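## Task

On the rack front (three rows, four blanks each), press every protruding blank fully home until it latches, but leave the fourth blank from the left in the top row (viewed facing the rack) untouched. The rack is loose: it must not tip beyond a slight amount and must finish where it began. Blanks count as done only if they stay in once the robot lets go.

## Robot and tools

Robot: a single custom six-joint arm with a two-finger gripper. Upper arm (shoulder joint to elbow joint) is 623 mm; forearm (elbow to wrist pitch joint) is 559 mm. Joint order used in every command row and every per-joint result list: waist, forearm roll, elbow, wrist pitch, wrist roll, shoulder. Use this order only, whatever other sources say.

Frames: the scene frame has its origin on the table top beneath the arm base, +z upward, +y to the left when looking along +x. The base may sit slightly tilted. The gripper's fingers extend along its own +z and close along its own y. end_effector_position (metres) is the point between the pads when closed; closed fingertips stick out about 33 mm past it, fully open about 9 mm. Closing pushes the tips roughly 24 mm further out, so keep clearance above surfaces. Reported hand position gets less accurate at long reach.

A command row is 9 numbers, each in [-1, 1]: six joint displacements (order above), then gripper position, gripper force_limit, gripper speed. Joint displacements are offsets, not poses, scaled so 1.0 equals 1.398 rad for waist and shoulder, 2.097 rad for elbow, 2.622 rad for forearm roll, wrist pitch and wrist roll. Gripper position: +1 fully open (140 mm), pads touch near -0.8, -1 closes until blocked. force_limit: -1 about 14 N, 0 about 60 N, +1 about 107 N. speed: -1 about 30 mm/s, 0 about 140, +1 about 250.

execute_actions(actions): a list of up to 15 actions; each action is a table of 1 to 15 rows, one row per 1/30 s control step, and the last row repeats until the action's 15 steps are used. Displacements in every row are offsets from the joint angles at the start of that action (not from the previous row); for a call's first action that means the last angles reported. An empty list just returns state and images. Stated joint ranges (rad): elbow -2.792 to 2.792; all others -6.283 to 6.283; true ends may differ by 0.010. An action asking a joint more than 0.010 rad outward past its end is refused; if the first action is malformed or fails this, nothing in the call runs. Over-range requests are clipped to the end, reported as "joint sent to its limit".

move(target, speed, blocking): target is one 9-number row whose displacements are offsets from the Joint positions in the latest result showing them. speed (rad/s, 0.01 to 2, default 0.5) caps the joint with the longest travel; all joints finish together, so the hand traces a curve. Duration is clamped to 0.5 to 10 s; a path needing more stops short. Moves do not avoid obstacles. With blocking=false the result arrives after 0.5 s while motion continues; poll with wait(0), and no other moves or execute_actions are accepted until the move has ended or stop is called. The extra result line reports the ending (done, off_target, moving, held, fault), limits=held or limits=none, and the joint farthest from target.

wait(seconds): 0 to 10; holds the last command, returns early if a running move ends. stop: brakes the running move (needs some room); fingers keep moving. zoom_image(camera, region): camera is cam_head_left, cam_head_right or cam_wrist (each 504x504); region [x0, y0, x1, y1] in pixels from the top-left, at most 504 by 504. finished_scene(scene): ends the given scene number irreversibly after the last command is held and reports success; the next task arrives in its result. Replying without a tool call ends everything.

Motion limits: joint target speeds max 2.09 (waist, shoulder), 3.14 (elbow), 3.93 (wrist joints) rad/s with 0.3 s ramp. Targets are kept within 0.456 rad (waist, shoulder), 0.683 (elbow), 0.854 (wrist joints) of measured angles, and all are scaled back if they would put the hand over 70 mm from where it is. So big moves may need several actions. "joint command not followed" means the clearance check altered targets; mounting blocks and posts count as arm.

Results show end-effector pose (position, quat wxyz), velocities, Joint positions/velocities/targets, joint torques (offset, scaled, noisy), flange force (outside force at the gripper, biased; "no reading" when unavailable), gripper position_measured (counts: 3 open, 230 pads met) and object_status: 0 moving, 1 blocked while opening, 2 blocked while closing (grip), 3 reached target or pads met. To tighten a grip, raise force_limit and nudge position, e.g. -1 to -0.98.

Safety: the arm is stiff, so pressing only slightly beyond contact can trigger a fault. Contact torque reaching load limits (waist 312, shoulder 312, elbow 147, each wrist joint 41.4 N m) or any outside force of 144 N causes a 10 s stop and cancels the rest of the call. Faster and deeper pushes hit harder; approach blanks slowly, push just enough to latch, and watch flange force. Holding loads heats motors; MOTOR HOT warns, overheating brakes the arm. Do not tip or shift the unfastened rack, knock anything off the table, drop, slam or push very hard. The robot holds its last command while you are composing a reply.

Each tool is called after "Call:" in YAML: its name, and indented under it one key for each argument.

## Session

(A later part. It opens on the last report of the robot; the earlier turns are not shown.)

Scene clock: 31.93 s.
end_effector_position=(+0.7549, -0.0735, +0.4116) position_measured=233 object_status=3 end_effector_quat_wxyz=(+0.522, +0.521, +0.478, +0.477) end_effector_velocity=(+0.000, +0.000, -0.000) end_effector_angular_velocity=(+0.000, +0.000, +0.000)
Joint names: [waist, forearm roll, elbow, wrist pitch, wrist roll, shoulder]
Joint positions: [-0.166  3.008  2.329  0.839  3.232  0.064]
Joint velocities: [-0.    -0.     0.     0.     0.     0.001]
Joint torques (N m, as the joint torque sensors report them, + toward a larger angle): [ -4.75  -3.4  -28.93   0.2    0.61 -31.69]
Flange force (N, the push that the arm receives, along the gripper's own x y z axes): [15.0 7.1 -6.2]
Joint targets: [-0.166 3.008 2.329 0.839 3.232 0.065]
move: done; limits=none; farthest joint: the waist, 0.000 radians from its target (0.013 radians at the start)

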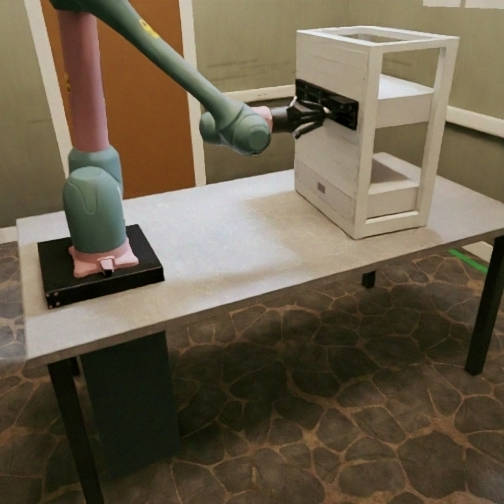

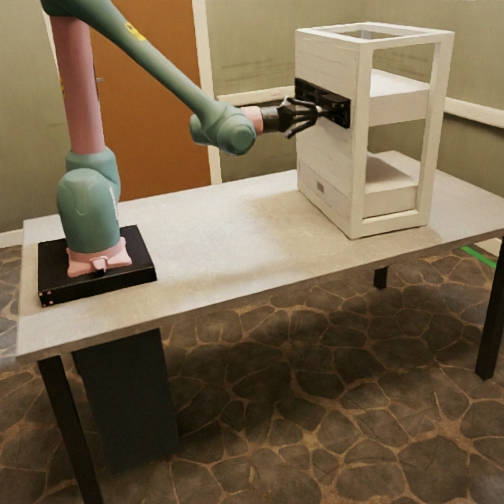

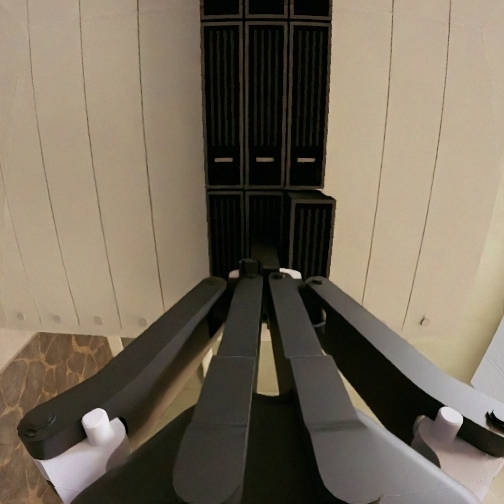

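Call:
execute_actions:
  actions:
    - [[0.00002,0.00001,-0.0001,-0.00001,-0.00001,0.00013,-1,0,0.5],[0.00004,0.00003,-0.0002,-0.00002,-0.00002,0.00027,-1,0,0.5],[0.00006,0.00004,-0.0003,-0.00003,-0.00002,0.0004,-1,0,0.5],[0.00008,0.00005,-0.0004,-0.00004,-0.00003,0.00053,-1,0,0.5],[0.0001,0.00007,-0.0005,-0.00005,-0.00004,0.00066,-1,0,0.5],[0.00012,0.00008,-0.0006,-0.00006,-0.00005,0.0008,-1,0,0.5],[0.00015,0.0001,-0.0007,-0.00007,-0.00006,0.00093,-1,0,0.5],[0.00017,0.00011,-0.0008,-0.00008,-0.00007,0.00106,-1,0,0.5]]

Scene clock: 32.67 s.
end_effector_position=(+0.7559, -0.0736, +0.4116) position_measured=233 object_status=3 end_effector_quat_wxyz=(+0.522, +0.521, +0.478, +0.477) end_effector_velocity=(-0.000, -0.001, -0.000) end_effector_angular_velocity=(+0.000, -0.000, -0.001)
Joint names: [waist, forearm roll, elbow, wrist pitch, wrist roll, shoulder]
Joint positions: [-0.165  3.008  2.328  0.839  3.232  0.066]
Joint velocities: [-0.     0.001 -0.    -0.    -0.     0.   ]
Joint torques (N m, as the joint torque sensors report them, + toward a larger angle): [ -3.67  -2.96 -30.29   0.24   0.41 -30.4 ]
Flange force (N, the push that the arm receives, along the gripper's own x y z axes): [10.3 8.9 -11.0]
Joint targets: [-0.165 3.008 2.328 0.839 3.232 0.066]

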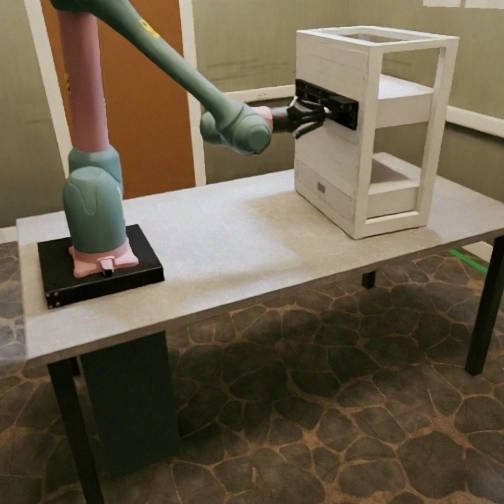

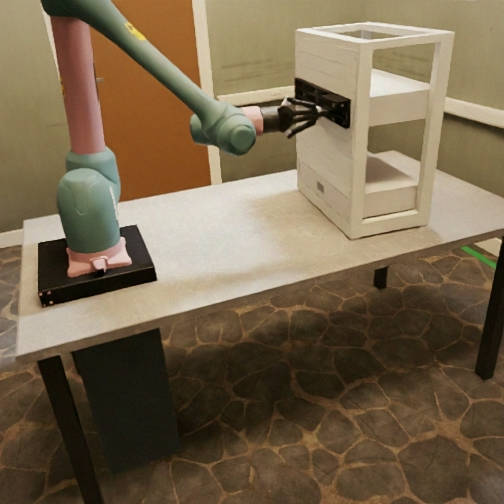

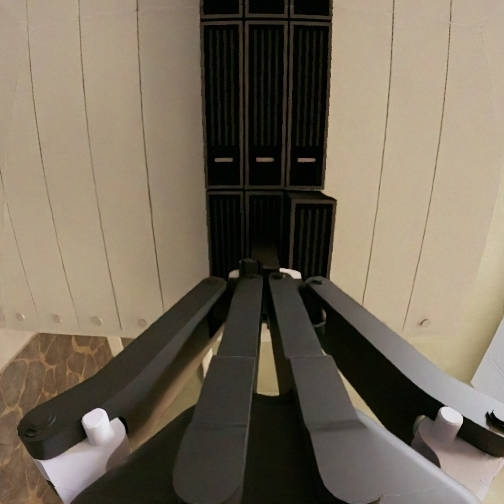

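Call:
execute_actions:
  actions:
    - [[0.00002,0.00001,-0.0001,-0.00001,-0.00001,0.00013,-1,0,0.5],[0.00004,0.00003,-0.0002,-0.00002,-0.00002,0.00027,-1,0,0.5],[0.00006,0.00004,-0.0003,-0.00003,-0.00002,0.0004,-1,0,0.5],[0.00008,0.00005,-0.0004,-0.00004,-0.00003,0.00053,-1,0,0.5],[0.0001,0.00007,-0.0005,-0.00005,-0.00004,0.00066,-1,0,0.5]]

Scene clock: 33.33 s.
end_effector_position=(+0.7565, -0.0736, +0.4116) position_measured=233 object_status=3 end_effector_quat_wxyz=(+0.522, +0.521, +0.478, +0.477) end_effector_velocity=(-0.000, +0.000, +0.000) end_effector_angular_velocity=(+0.000, +0.000, -0.000)
Joint names: [waist, forearm roll, elbow, wrist pitch, wrist roll, shoulder]
Joint positions: [-0.165  3.008  2.327  0.839  3.232  0.067]
Joint velocities: [ 0.     0.001 -0.    -0.001 -0.    -0.   ]
Joint torques (N m, as the joint torque sensors report them, + toward a larger angle): [ -1.25  -2.94 -29.79   0.21   0.58 -30.48]
Flange force (N, the push that the arm receives, along the gripper's own x y z axes): [5.0 9.1 -10.8]
Joint targets: [-0.165 3.008 2.327 0.839 3.232 0.067]

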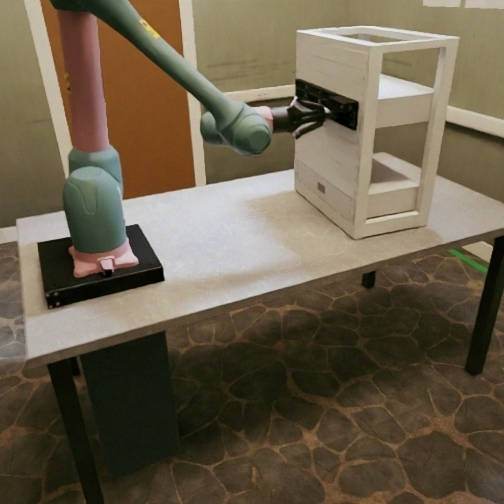

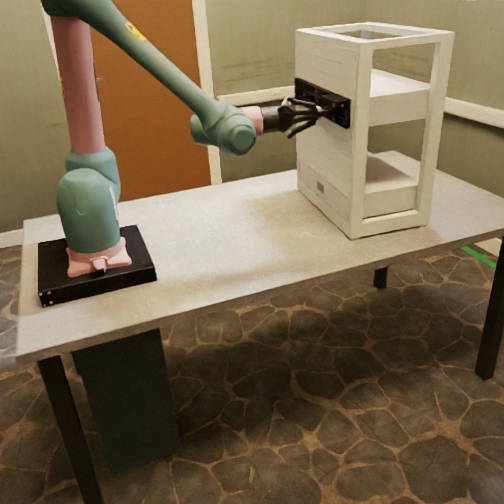

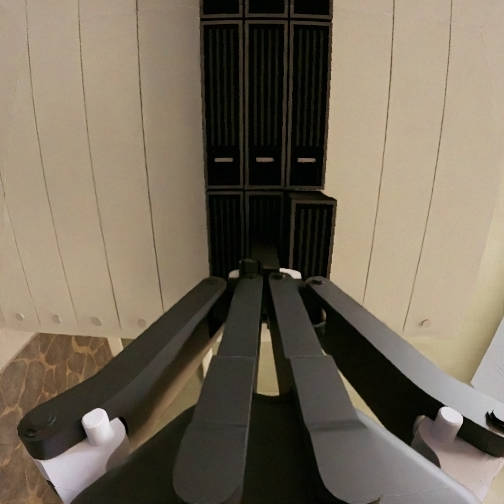

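Call:
execute_actions:
  actions:
    - [[0.00002,0.00001,-0.0001,-0.00001,-0.00001,0.00013,-1,0,0.5],[0.00004,0.00003,-0.0002,-0.00002,-0.00002,0.00027,-1,0,0.5],[0.00006,0.00004,-0.0003,-0.00003,-0.00002,0.0004,-1,0,0.5],[0.00008,0.00005,-0.0004,-0.00004,-0.00003,0.00053,-1,0,0.5],[0.0001,0.00007,-0.0005,-0.00005,-0.00004,0.00066,-1,0,0.5]]

Scene clock: 33.97 s.
end_effector_position=(+0.7571, -0.0737, +0.4116) position_measured=233 object_status=3 end_effector_quat_wxyz=(+0.522, +0.521, +0.478, +0.477) end_effector_velocity=(+0.000, +0.000, -0.000) end_effector_angular_velocity=(+0.000, +0.001, +0.001)
Joint names: [waist, forearm roll, elbow, wrist pitch, wrist roll, shoulder]
Joint positions: [-0.165  3.008  2.326  0.839  3.232  0.068]
Joint velocities: [ 0.001 -0.    -0.    -0.001  0.     0.   ]
Joint torques (N m, as the joint torque sensors report them, + toward a larger angle): [ -2.72  -3.   -29.84   0.25   0.31 -32.41]
Flange force (N, the push that the arm receives, along the gripper's own x y z axes): [8.3 6.2 -7.9]
Joint targets: [-0.165 3.008 2.326 0.839 3.232 0.068]

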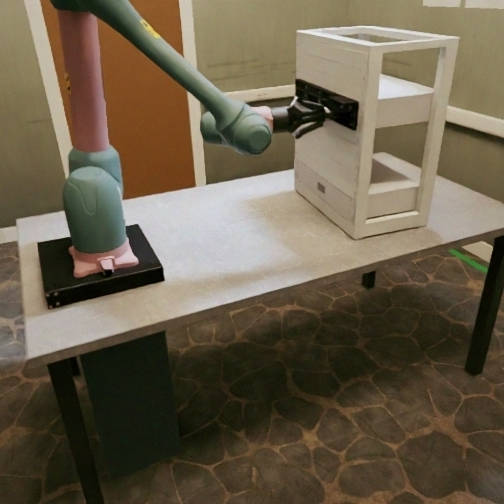

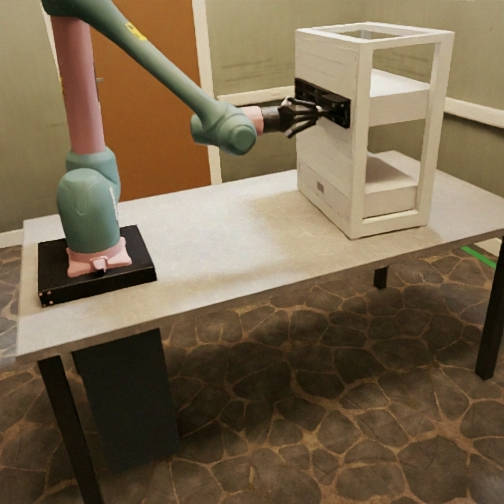

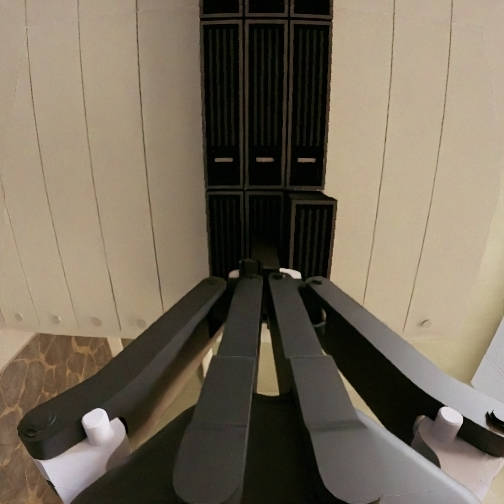

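Call:
execute_actions:
  actions:
    - [[0.00002,0.00001,-0.0001,-0.00001,-0.00001,0.00013,-1,0,0.5],[0.00004,0.00003,-0.0002,-0.00002,-0.00002,0.00027,-1,0,0.5],[0.00006,0.00004,-0.0003,-0.00003,-0.00002,0.0004,-1,0,0.5],[0.00008,0.00005,-0.0004,-0.00004,-0.00003,0.00053,-1,0,0.5],[0.0001,0.00007,-0.0005,-0.00005,-0.00004,0.00066,-1,0,0.5]]

Scene clock: 34.60 s.
end_effector_position=(+0.7577, -0.0738, +0.4116) position_measured=233 object_status=3 end_effector_quat_wxyz=(+0.522, +0.521, +0.478, +0.477) end_effector_velocity=(+0.000, +0.001, +0.001) end_effector_angular_velocity=(+0.000, -0.001, +0.001)
Joint names: [waist, forearm roll, elbow, wrist pitch, wrist roll, shoulder]
Joint positions: [-0.165  3.008  2.325  0.839  3.232  0.069]
Joint velocities: [ 0.001  0.    -0.     0.001  0.    -0.   ]
Joint torques (N m, as the joint torque sensors report them, + toward a larger angle): [ -3.78  -2.59 -36.24  -1.07   0.04 -21.57]
Flange force (N, the push that the arm receives, along the gripper's own x y z axes): [9.0 15.9 -35.1]
Joint targets: [-0.165 3.008 2.325 0.839 3.232 0.069]

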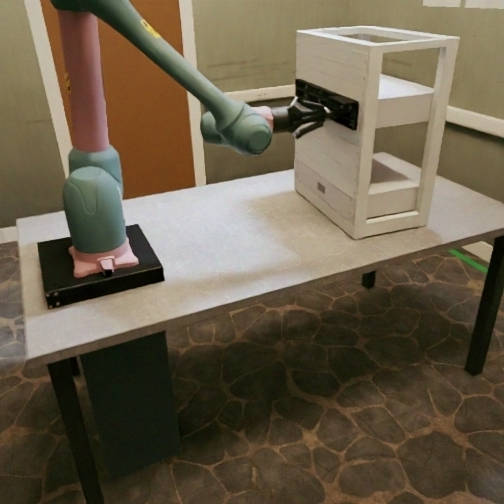

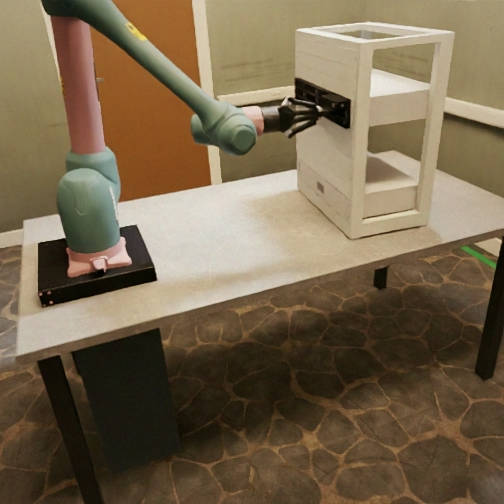

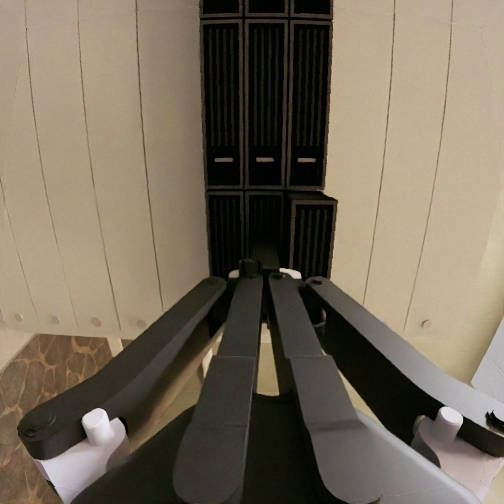

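Call:
move:
  target: [-0.01534, -0.01068, 0.05929, 0.00241, 0.00702, -0.08588, -1, 0, 0.5]
  speed: 0.3

Call:
zoom_image:
  camera: "cam_head_right"
  region: [280, 65, 370, 135]

Call:
zoom_image:
  camera: "cam_wrist"
  region: [170, 0, 370, 270]

Scene clock: 35.60 s.
end_effector_position=(+0.6819, -0.0670, +0.4116) position_measured=233 object_status=3 end_effector_quat_wxyz=(+0.522, +0.521, +0.478, +0.477) end_effector_velocity=(+0.000, +0.002, +0.000) end_effector_angular_velocity=(-0.002, -0.000, +0.004)
Joint names: [waist, forearm roll, elbow, wrist pitch, wrist roll, shoulder]
Joint positions: [-0.186  2.98   2.449  0.845  3.25  -0.051]
Joint velocities: [ 0.001 -0.003  0.    -0.     0.    -0.001]
Joint torques (N m, as the joint torque sensors report them, + toward a larger angle): [ -0.03  -3.11 -30.65   2.36   0.26 -24.96]
Flange force (N, the push that the arm receives, along the gripper's own x y z axes): [3.5 3.0 -2.2]
Joint targets: [-0.186 2.980 2.449 0.845 3.250 -0.051]
move: done; limits=none; farthest joint: the waist, 0.000 radians from its target (0.021 radians at the start)

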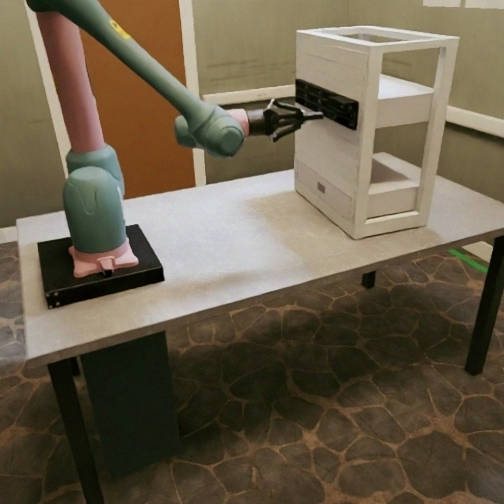

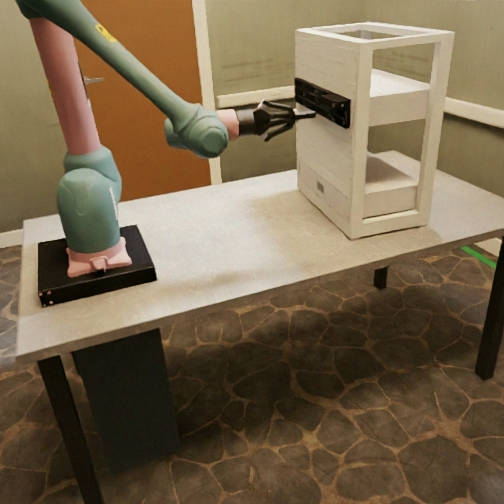

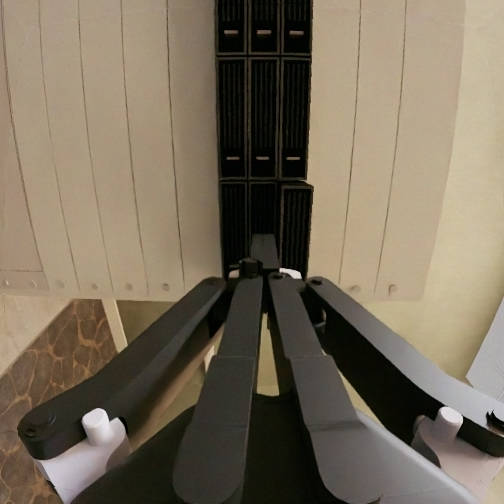

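Region (280, 65, 370, 135) of cam_head_right's 504x504 image, scaled by 5.600, with more detail than that image has.

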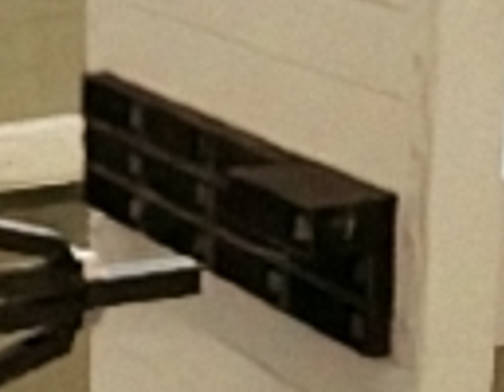

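Region (170, 0, 370, 270) of cam_wrist's 504x504 image, scaled by 1.867, with more detail than that image has; it fills the left 373 columns of this view, and the rest is white.

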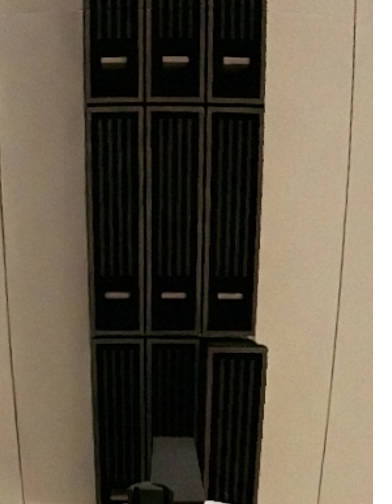

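Call:
zoom_image:
  camera: "cam_wrist"
  region: [205, 20, 325, 90]

Call:
zoom_image:
  camera: "cam_head_left"
  region: [290, 72, 366, 134]

Region (205, 20, 325, 90) of cam_wrist's 504x504 image, scaled by 4.200, with more detail than that image has; it fills the top 294 rows of this view, and the rest is white.

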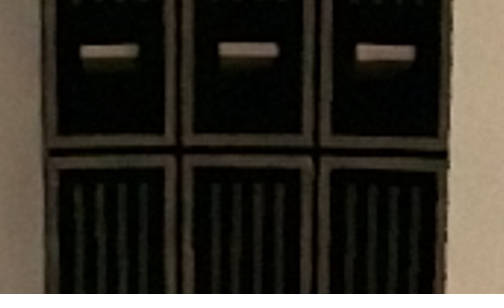

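Region (290, 72, 366, 134) of cam_head_left's 504x504 image, scaled by 6.632, with more detail than that image has; it fills the top 411 rows of this view, and the rest is white.

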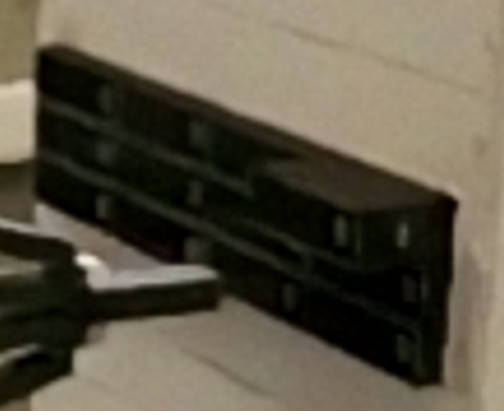

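Call:
finished_scene:
  scene: 1

The scene is finished: the task was done.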